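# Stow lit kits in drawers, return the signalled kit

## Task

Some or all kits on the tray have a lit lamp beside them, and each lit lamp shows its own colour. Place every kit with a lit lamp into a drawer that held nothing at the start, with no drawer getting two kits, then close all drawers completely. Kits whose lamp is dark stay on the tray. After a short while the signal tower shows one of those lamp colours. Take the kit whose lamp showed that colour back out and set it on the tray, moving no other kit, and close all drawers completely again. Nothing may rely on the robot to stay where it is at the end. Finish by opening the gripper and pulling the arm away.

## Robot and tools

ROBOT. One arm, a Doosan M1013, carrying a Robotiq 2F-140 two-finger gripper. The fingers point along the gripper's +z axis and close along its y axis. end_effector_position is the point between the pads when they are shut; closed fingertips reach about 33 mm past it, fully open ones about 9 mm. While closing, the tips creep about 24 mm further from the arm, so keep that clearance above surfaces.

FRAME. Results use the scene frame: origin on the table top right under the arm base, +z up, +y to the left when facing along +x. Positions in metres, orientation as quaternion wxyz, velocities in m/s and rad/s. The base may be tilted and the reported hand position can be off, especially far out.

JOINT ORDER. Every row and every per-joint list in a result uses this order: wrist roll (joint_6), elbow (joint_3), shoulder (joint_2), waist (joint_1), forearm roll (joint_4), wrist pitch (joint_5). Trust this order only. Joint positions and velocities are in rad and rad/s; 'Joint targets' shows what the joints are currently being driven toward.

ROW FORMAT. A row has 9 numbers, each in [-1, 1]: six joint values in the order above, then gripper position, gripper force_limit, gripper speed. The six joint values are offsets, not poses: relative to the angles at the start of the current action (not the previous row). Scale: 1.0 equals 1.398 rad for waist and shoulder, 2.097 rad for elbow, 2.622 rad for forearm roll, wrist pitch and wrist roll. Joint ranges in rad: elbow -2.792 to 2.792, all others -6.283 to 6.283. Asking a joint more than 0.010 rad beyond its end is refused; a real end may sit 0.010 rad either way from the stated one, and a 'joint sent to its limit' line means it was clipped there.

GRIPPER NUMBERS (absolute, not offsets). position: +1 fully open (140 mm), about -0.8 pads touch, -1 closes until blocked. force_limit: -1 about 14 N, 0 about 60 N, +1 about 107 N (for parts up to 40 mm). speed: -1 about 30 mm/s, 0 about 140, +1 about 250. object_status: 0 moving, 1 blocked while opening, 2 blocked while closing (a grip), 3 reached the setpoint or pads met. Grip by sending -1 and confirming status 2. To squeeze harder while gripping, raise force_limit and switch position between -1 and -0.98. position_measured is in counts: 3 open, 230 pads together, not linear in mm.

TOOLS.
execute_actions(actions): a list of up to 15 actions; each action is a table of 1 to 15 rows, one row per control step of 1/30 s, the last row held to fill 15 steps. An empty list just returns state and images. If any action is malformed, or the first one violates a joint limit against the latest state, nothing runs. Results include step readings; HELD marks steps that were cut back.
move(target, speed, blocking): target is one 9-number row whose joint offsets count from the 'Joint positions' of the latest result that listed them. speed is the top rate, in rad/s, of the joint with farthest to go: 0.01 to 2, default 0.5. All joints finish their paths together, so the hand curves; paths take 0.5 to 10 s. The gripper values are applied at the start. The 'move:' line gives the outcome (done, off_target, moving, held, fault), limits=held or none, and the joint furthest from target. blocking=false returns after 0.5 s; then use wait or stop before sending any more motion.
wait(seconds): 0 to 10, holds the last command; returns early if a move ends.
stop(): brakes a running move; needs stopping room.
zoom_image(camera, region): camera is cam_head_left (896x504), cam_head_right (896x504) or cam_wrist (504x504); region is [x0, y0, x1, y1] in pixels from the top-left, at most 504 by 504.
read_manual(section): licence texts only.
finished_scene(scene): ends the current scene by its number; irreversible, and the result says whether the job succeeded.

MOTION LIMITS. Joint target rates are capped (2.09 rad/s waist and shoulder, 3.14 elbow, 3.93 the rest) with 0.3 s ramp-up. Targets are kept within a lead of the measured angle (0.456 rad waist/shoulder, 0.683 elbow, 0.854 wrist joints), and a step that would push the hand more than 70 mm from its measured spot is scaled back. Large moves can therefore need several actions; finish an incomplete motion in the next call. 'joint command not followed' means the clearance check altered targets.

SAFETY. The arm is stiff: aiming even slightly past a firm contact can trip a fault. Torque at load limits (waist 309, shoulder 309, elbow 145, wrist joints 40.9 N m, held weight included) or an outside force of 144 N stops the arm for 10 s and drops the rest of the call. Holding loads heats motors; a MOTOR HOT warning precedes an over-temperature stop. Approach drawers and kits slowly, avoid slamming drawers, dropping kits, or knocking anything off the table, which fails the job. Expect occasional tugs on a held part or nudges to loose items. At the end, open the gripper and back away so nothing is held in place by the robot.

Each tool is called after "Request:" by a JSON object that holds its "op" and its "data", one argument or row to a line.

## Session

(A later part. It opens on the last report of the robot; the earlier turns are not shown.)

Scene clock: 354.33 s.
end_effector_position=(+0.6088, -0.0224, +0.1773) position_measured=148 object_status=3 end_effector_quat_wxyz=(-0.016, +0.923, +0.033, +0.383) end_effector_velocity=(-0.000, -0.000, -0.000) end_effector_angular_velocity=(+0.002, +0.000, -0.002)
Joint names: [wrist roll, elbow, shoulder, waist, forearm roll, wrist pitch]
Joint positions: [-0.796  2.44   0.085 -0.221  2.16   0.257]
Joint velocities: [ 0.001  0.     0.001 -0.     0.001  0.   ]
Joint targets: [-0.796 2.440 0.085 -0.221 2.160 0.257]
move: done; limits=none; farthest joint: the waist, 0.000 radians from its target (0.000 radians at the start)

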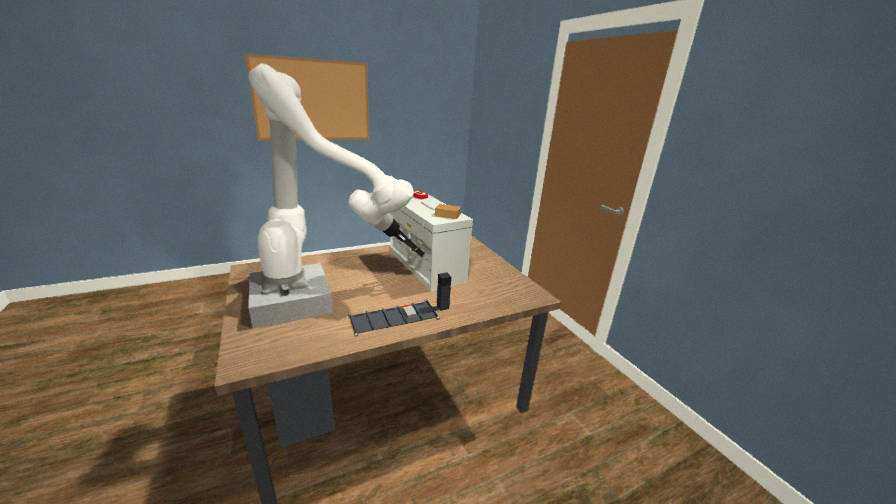

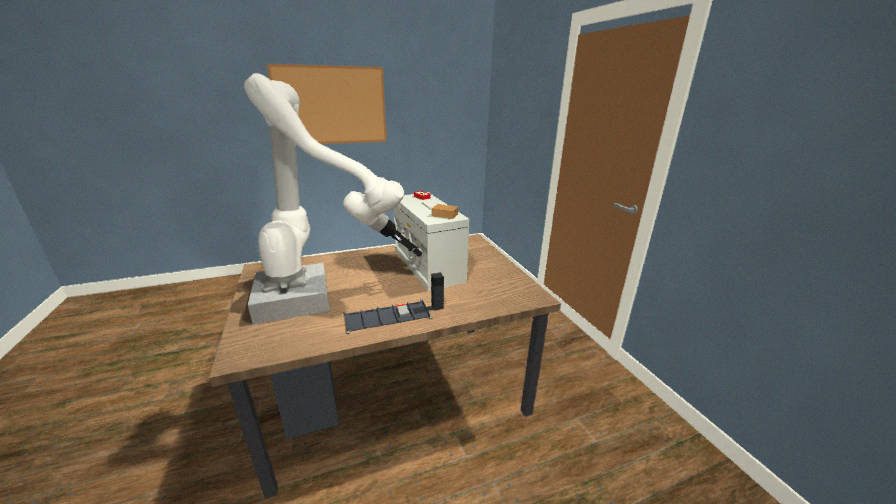

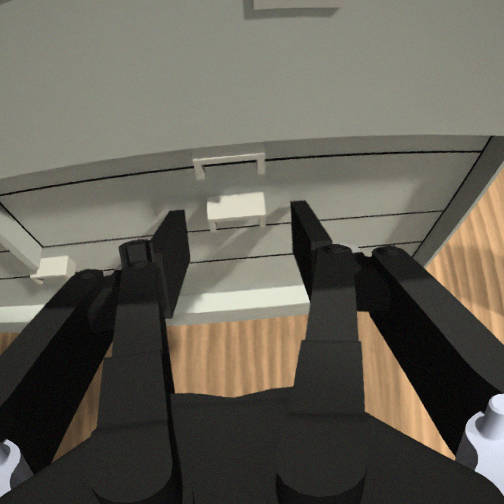

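Request:
{"op": "move", "data": {
  "target": [0,0,0,0,0,0,-1,-0.3,0]
}}

Request:
{"op": "move", "data": {
  "target": [0.0103,0.0355,-0.0486,-0.0295,-0.0227,0.009,-1,-0.3,0],
  "speed": 0.17
}}

Request:
{"op": "move", "data": {
  "target": [0.0225,0.034,-0.0531,-0.0385,-0.0383,0.0101,-1,-0.3,0],
  "speed": 0.25
}}

Scene clock: 357.83 s.
end_effector_position=(+0.6088, -0.0224, +0.1772) position_measured=192 object_status=2 end_effector_quat_wxyz=(-0.016, +0.923, +0.033, +0.383) end_effector_velocity=(+0.000, +0.000, -0.000) end_effector_angular_velocity=(+0.000, -0.000, +0.001)
Joint names: [wrist roll, elbow, shoulder, waist, forearm roll, wrist pitch]
Joint positions: [-0.796  2.44   0.085 -0.221  2.16   0.257]
Joint velocities: [-0.001 -0.     0.001  0.     0.     0.001]
Joint targets: [-0.796 2.440 0.085 -0.221 2.160 0.257]
move: done; limits=none; farthest joint: the waist, 0.000 radians from its target (0.000 radians at the start)

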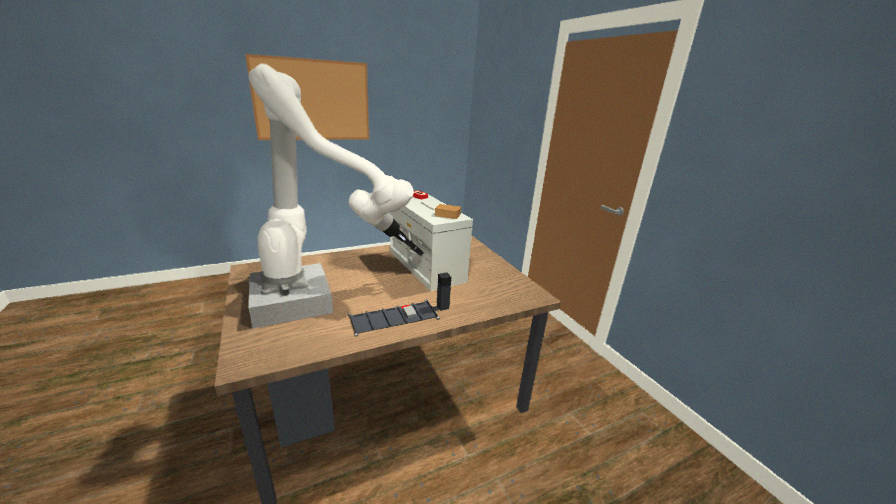

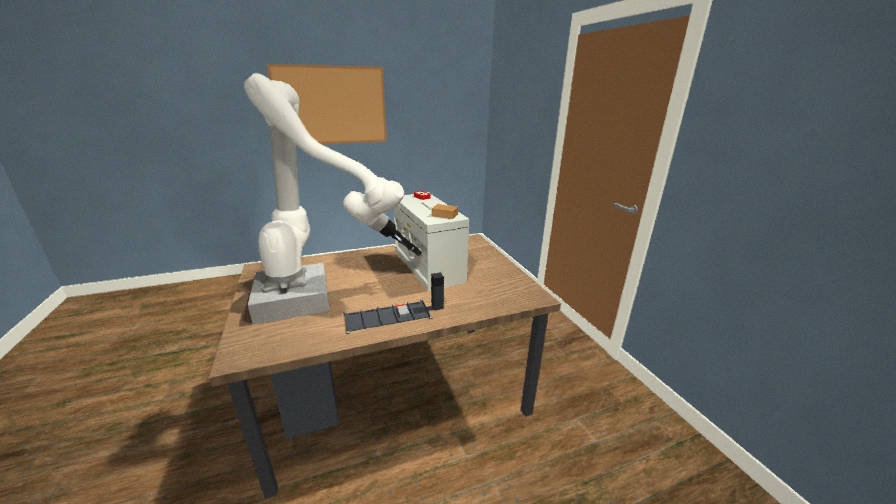

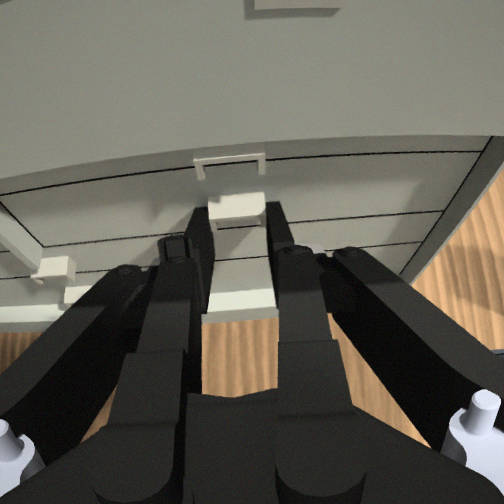

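Scene clock: 358.63 s.
end_effector_position=(+0.5631, -0.0266, +0.1773) position_measured=192 object_status=2 end_effector_quat_wxyz=(-0.016, +0.923, +0.033, +0.383) end_effector_velocity=(-0.001, -0.000, -0.001) end_effector_angular_velocity=(-0.001, +0.002, +0.001)
Joint names: [wrist roll, elbow, shoulder, waist, forearm roll, wrist pitch]
Joint positions: [-0.769  2.514  0.017 -0.263  2.1    0.281]
Joint velocities: [ 0.     0.001 -0.    -0.    -0.002 -0.001]
Joint targets: [-0.769 2.514 0.017 -0.263 2.100 0.281]
move: done; limits=none; farthest joint: the waist, 0.000 radians from its target (0.041 radians at the start)

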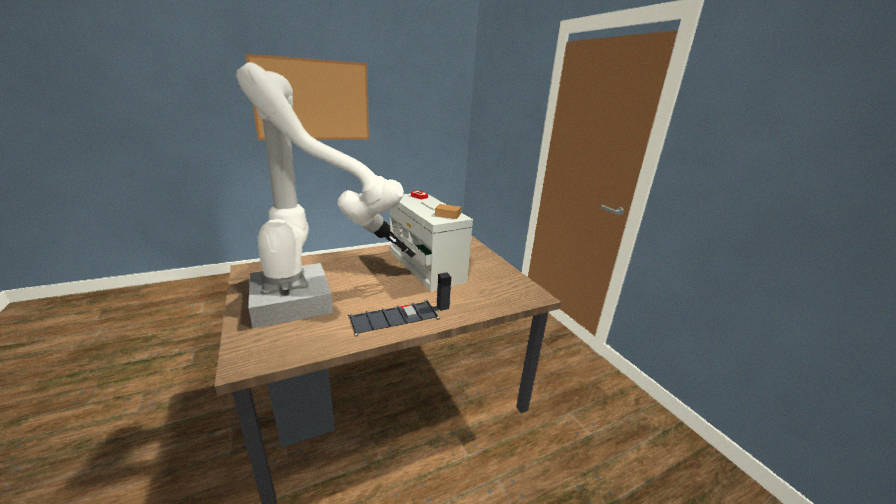

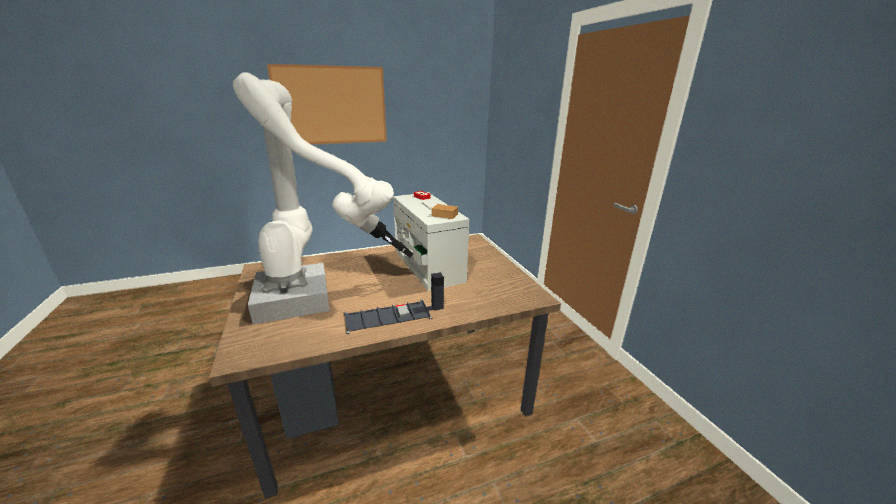

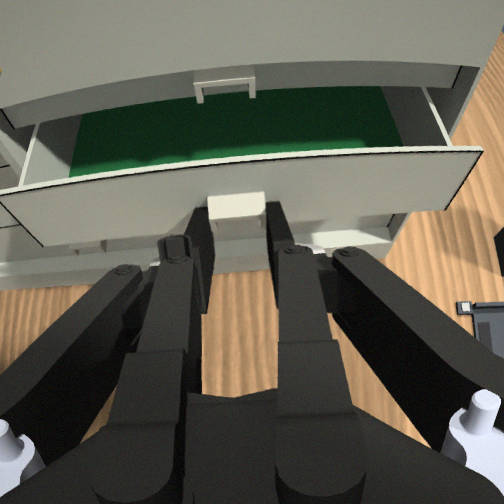

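Scene clock: 359.43 s.
end_effector_position=(+0.5174, -0.0306, +0.1773) position_measured=192 object_status=2 end_effector_quat_wxyz=(-0.016, +0.923, +0.033, +0.383) end_effector_velocity=(-0.001, -0.000, +0.000) end_effector_angular_velocity=(+0.000, +0.000, -0.001)
Joint names: [wrist roll, elbow, shoulder, waist, forearm roll, wrist pitch]
Joint positions: [-0.71   2.585 -0.057 -0.317  2.     0.307]
Joint velocities: [ 0.001  0.001 -0.001  0.     0.    -0.001]
Joint targets: [-0.710 2.585 -0.057 -0.317 2.000 0.307]
move: done; limits=none; farthest joint: the waist, 0.000 radians from its target (0.054 radians at the start)

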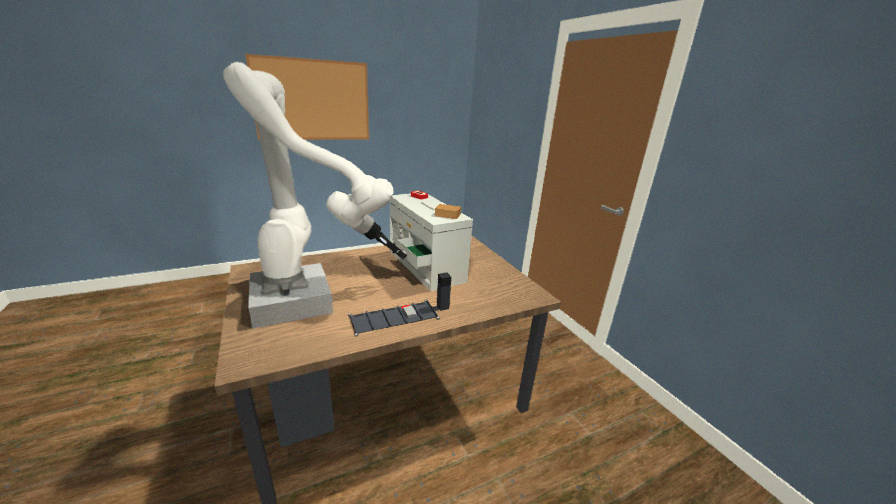

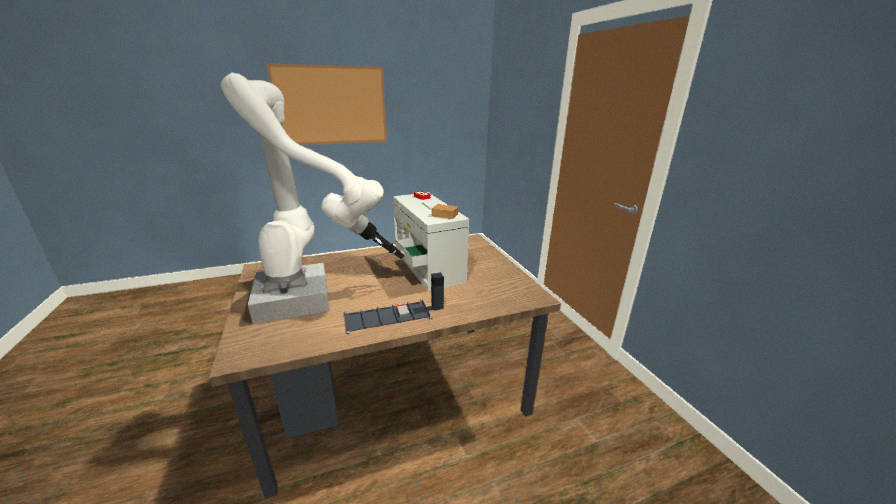

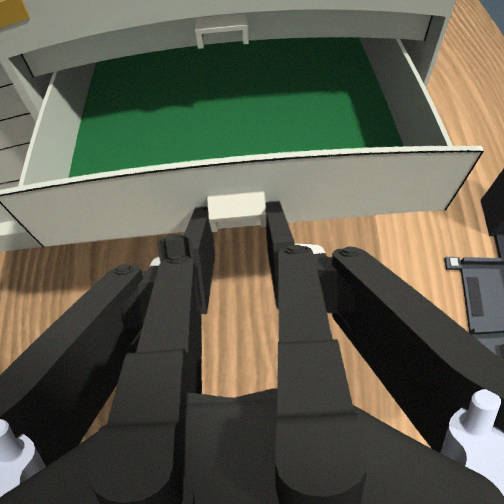

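Request:
{"op": "move", "data": {
  "target": [0.0351,0.0323,-0.0596,-0.0524,-0.0563,0.0132,-1,-0.3,0],
  "speed": 0.2
}}

Request:
{"op": "move", "data": {
  "target": [0,0,0,0,0,0,-0.15,-0.3,-0.5]
}}

Scene clock: 363.00 s.
end_effector_position=(+0.4716, -0.0348, +0.1773) position_measured=192 object_status=2 end_effector_quat_wxyz=(-0.016, +0.923, +0.033, +0.383) end_effector_velocity=(-0.000, +0.000, -0.000) end_effector_angular_velocity=(-0.000, +0.001, +0.002)
Joint names: [wrist roll, elbow, shoulder, waist, forearm roll, wrist pitch]
Joint positions: [-0.618  2.653 -0.141 -0.39   1.853  0.342]
Joint velocities: [ 0.     0.001  0.     0.    -0.002  0.001]
Joint targets: [-0.618 2.653 -0.141 -0.390 1.852 0.342]
move: done; limits=none; farthest joint: the waist, 0.000 radians from its target (0.074 radians at the start)

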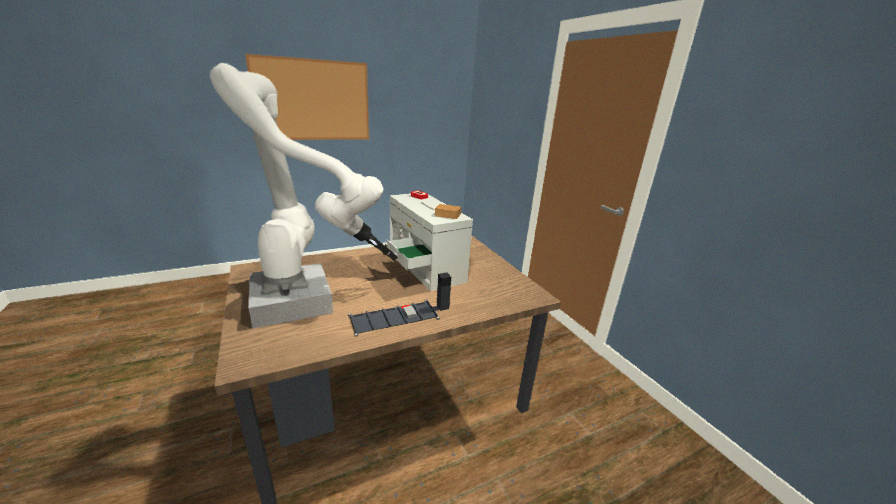

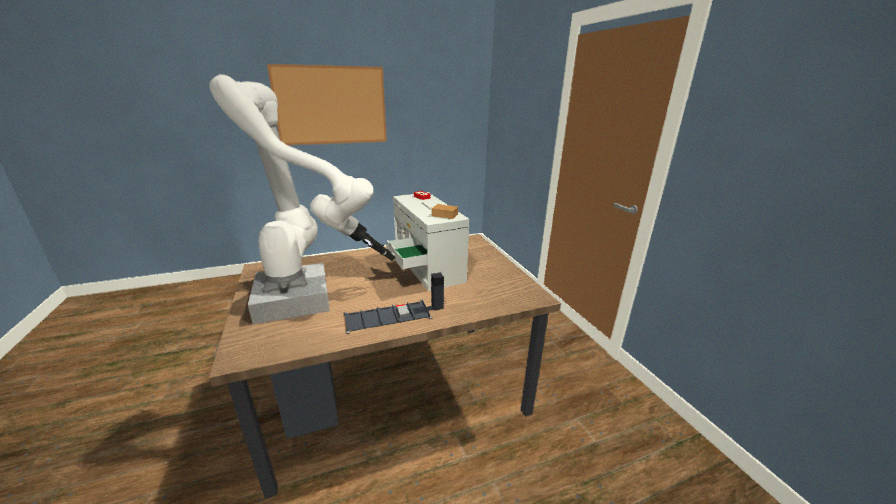

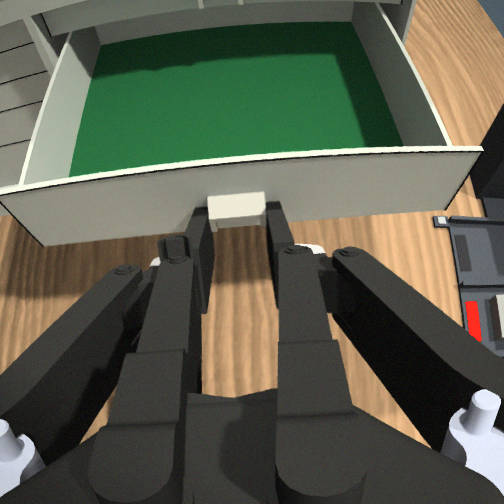

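Scene clock: 363.53 s.
end_effector_position=(+0.4716, -0.0348, +0.1773) position_measured=148 object_status=0 end_effector_quat_wxyz=(-0.016, +0.923, +0.033, +0.383) end_effector_velocity=(-0.000, -0.000, +0.000) end_effector_angular_velocity=(-0.001, -0.000, +0.000)
Joint names: [wrist roll, elbow, shoulder, waist, forearm roll, wrist pitch]
Joint positions: [-0.618  2.653 -0.141 -0.39   1.853  0.342]
Joint velocities: [-0. -0. -0. -0. -0. -0.]
Joint targets: [-0.618 2.653 -0.141 -0.390 1.853 0.342]
move: done; limits=none; farthest joint: the waist, 0.000 radians from its target (0.000 radians at the start)

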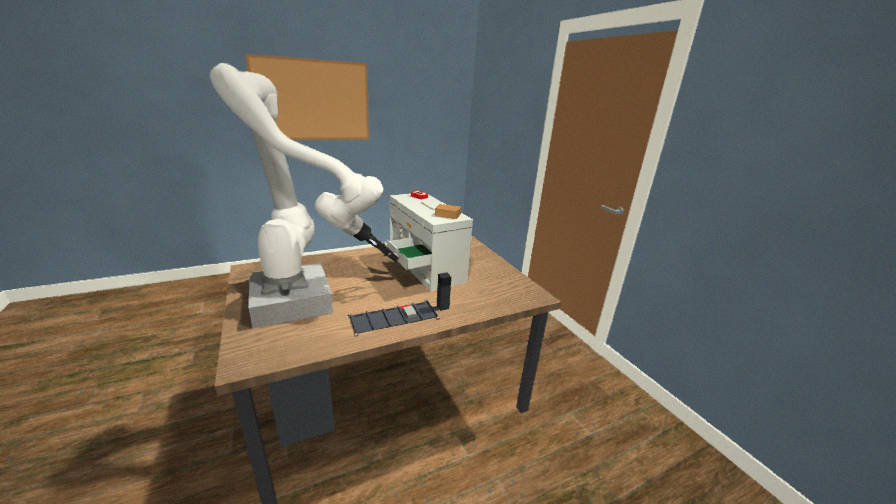

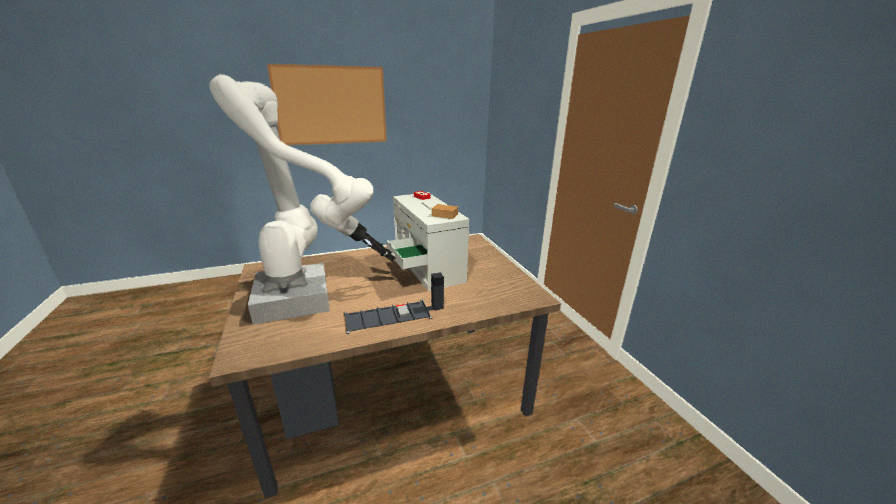

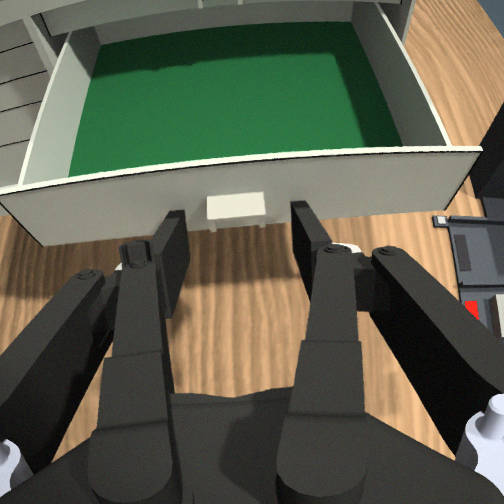

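Request:
{"op": "move", "data": {
  "target": [0,0.0086,-0.15,0,0,0,-0.05,0,0],
  "speed": 0.4
}}

Request:
{"op": "move", "data": {
  "target": [-0.587,-0.3491,0.3065,-0.161,0.4916,-0.5595,-0.05,0,0],
  "speed": 1.5
}}

Request:
{"op": "move", "data": {
  "target": [0,0.0869,0.1886,0,0,0.1702,0.4,0,0],
  "speed": 0.7
}}

Scene clock: 371.30 s.
end_effector_position=(+0.4669, -0.0318, +0.2608) position_measured=135 object_status=3 end_effector_quat_wxyz=(+0.019, +0.885, +0.049, +0.462) end_effector_velocity=(-0.000, -0.000, +0.001) end_effector_angular_velocity=(-0.001, -0.001, -0.000)
Joint names: [wrist roll, elbow, shoulder, waist, forearm roll, wrist pitch]
Joint positions: [-0.618  2.671 -0.35  -0.39   1.853  0.342]
Joint velocities: [ 0.001  0.    -0.002 -0.    -0.001 -0.   ]
Joint targets: [-0.618 2.671 -0.350 -0.390 1.853 0.342]
move: done; limits=none; farthest joint: the waist, 0.000 radians from its target (0.000 radians at the start)

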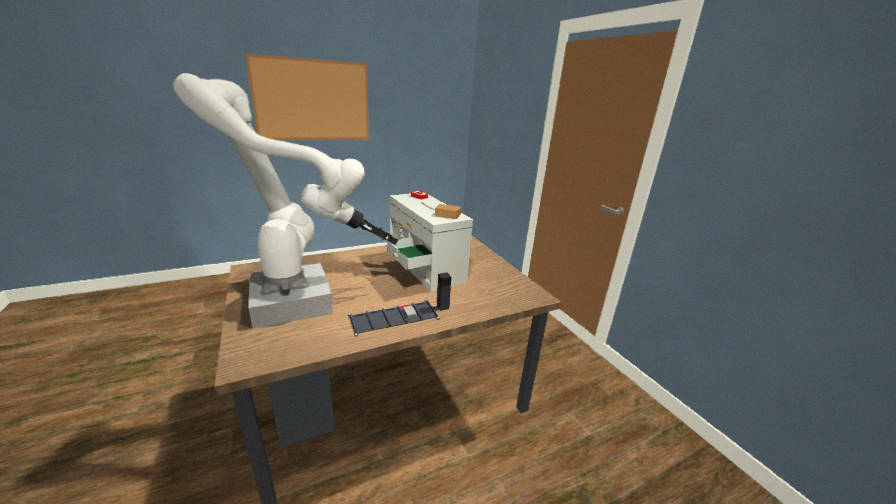

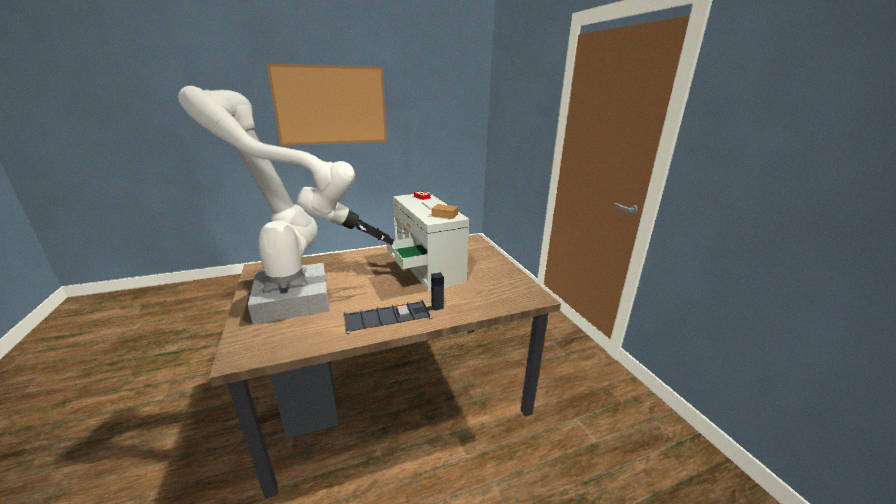

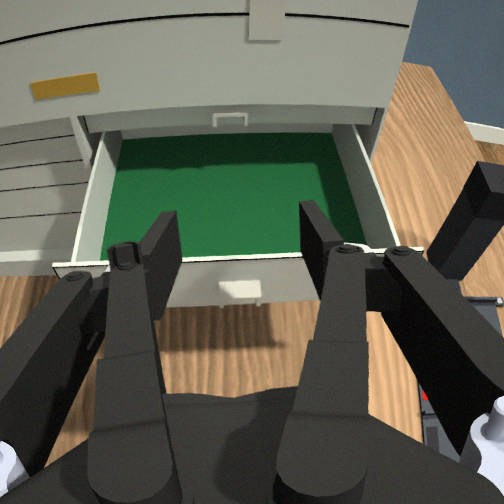

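Scene clock: 372.97 s.
end_effector_position=(+0.4736, -0.2831, +0.2983) position_measured=135 object_status=3 end_effector_quat_wxyz=(+0.007, +1.000, -0.009, +0.001) end_effector_velocity=(-0.000, +0.000, -0.000) end_effector_angular_velocity=(+0.001, +0.001, +0.003)
Joint names: [wrist roll, elbow, shoulder, waist, forearm roll, wrist pitch]
Joint positions: [-2.157  1.939  0.078 -0.615  3.141 -1.125]
Joint velocities: [-0.002 -0.     0.001  0.    -0.    -0.001]
Joint targets: [-2.157 1.939 0.078 -0.615 3.141 -1.125]
move: done; limits=none; farthest joint: the waist, 0.000 radians from its target (0.225 radians at the start)

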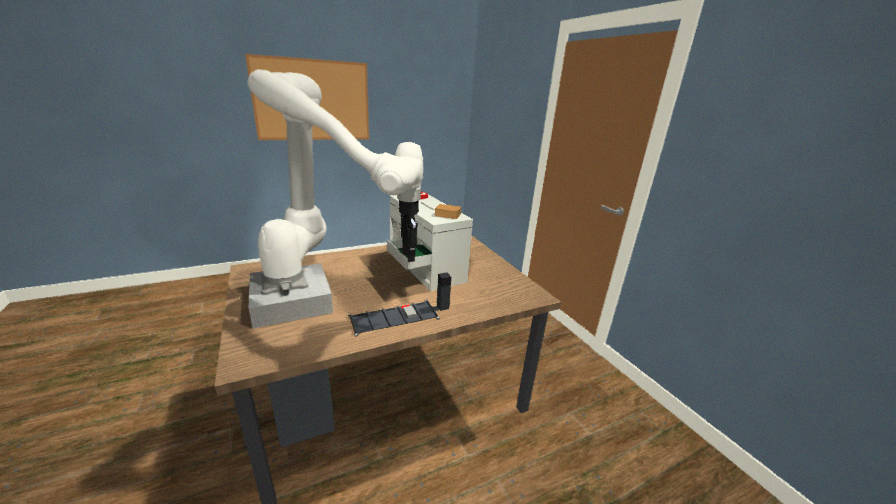

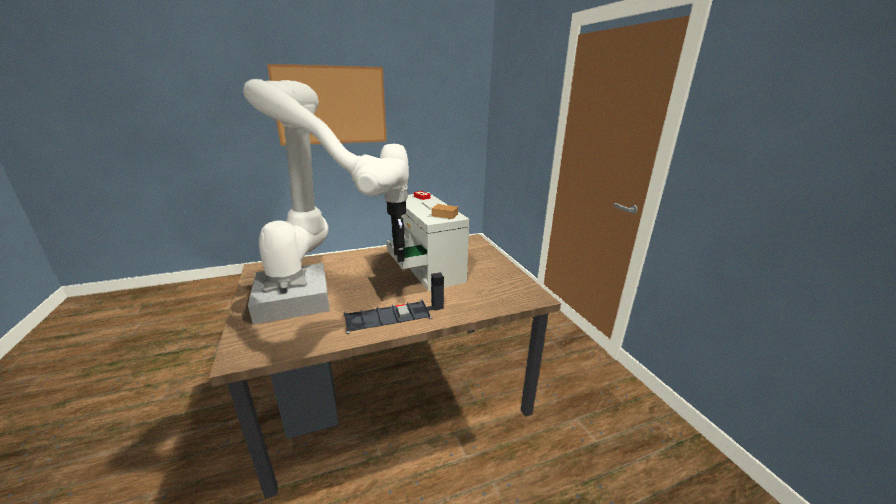

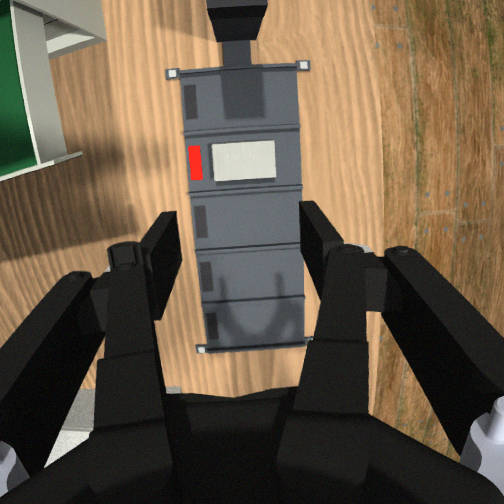

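Scene clock: 374.10 s.
end_effector_position=(+0.4791, -0.2899, +0.0706) position_measured=78 object_status=3 end_effector_quat_wxyz=(+0.007, +1.000, -0.009, +0.001) end_effector_velocity=(-0.001, +0.000, -0.001) end_effector_angular_velocity=(+0.001, +0.002, -0.001)
Joint names: [wrist roll, elbow, shoulder, waist, forearm roll, wrist pitch]
Joint positions: [-2.157  2.121  0.342 -0.615  3.141 -0.679]
Joint velocities: [ 0.001  0.     0.001 -0.    -0.    -0.   ]
Joint targets: [-2.157 2.121 0.342 -0.615 3.141 -0.679]
move: done; limits=none; farthest joint: the waist, 0.000 radians from its target (0.000 radians at the start)

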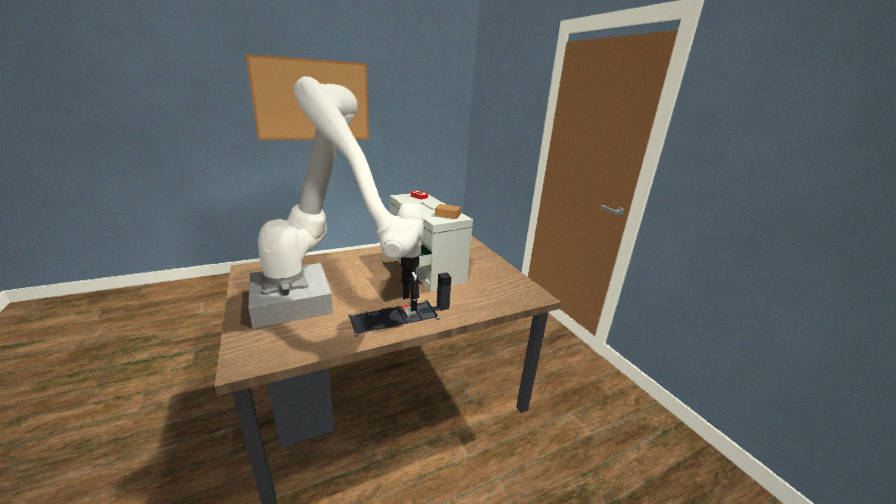

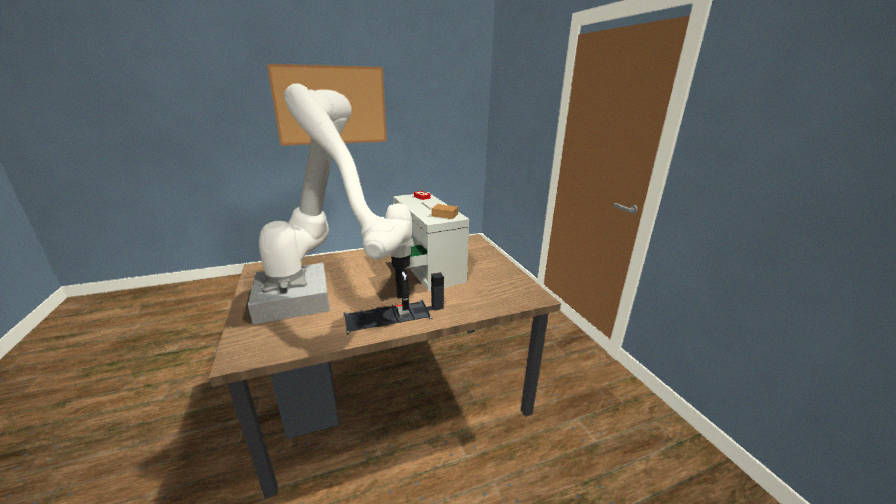

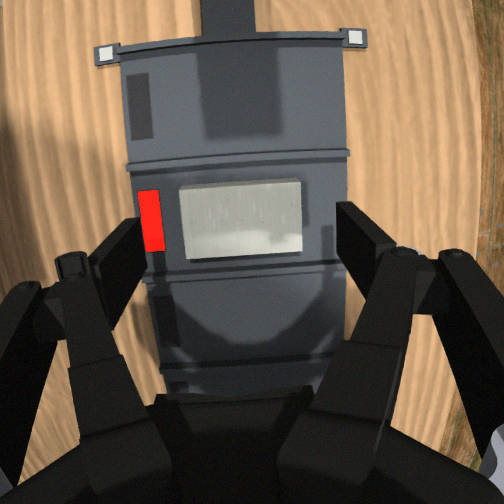

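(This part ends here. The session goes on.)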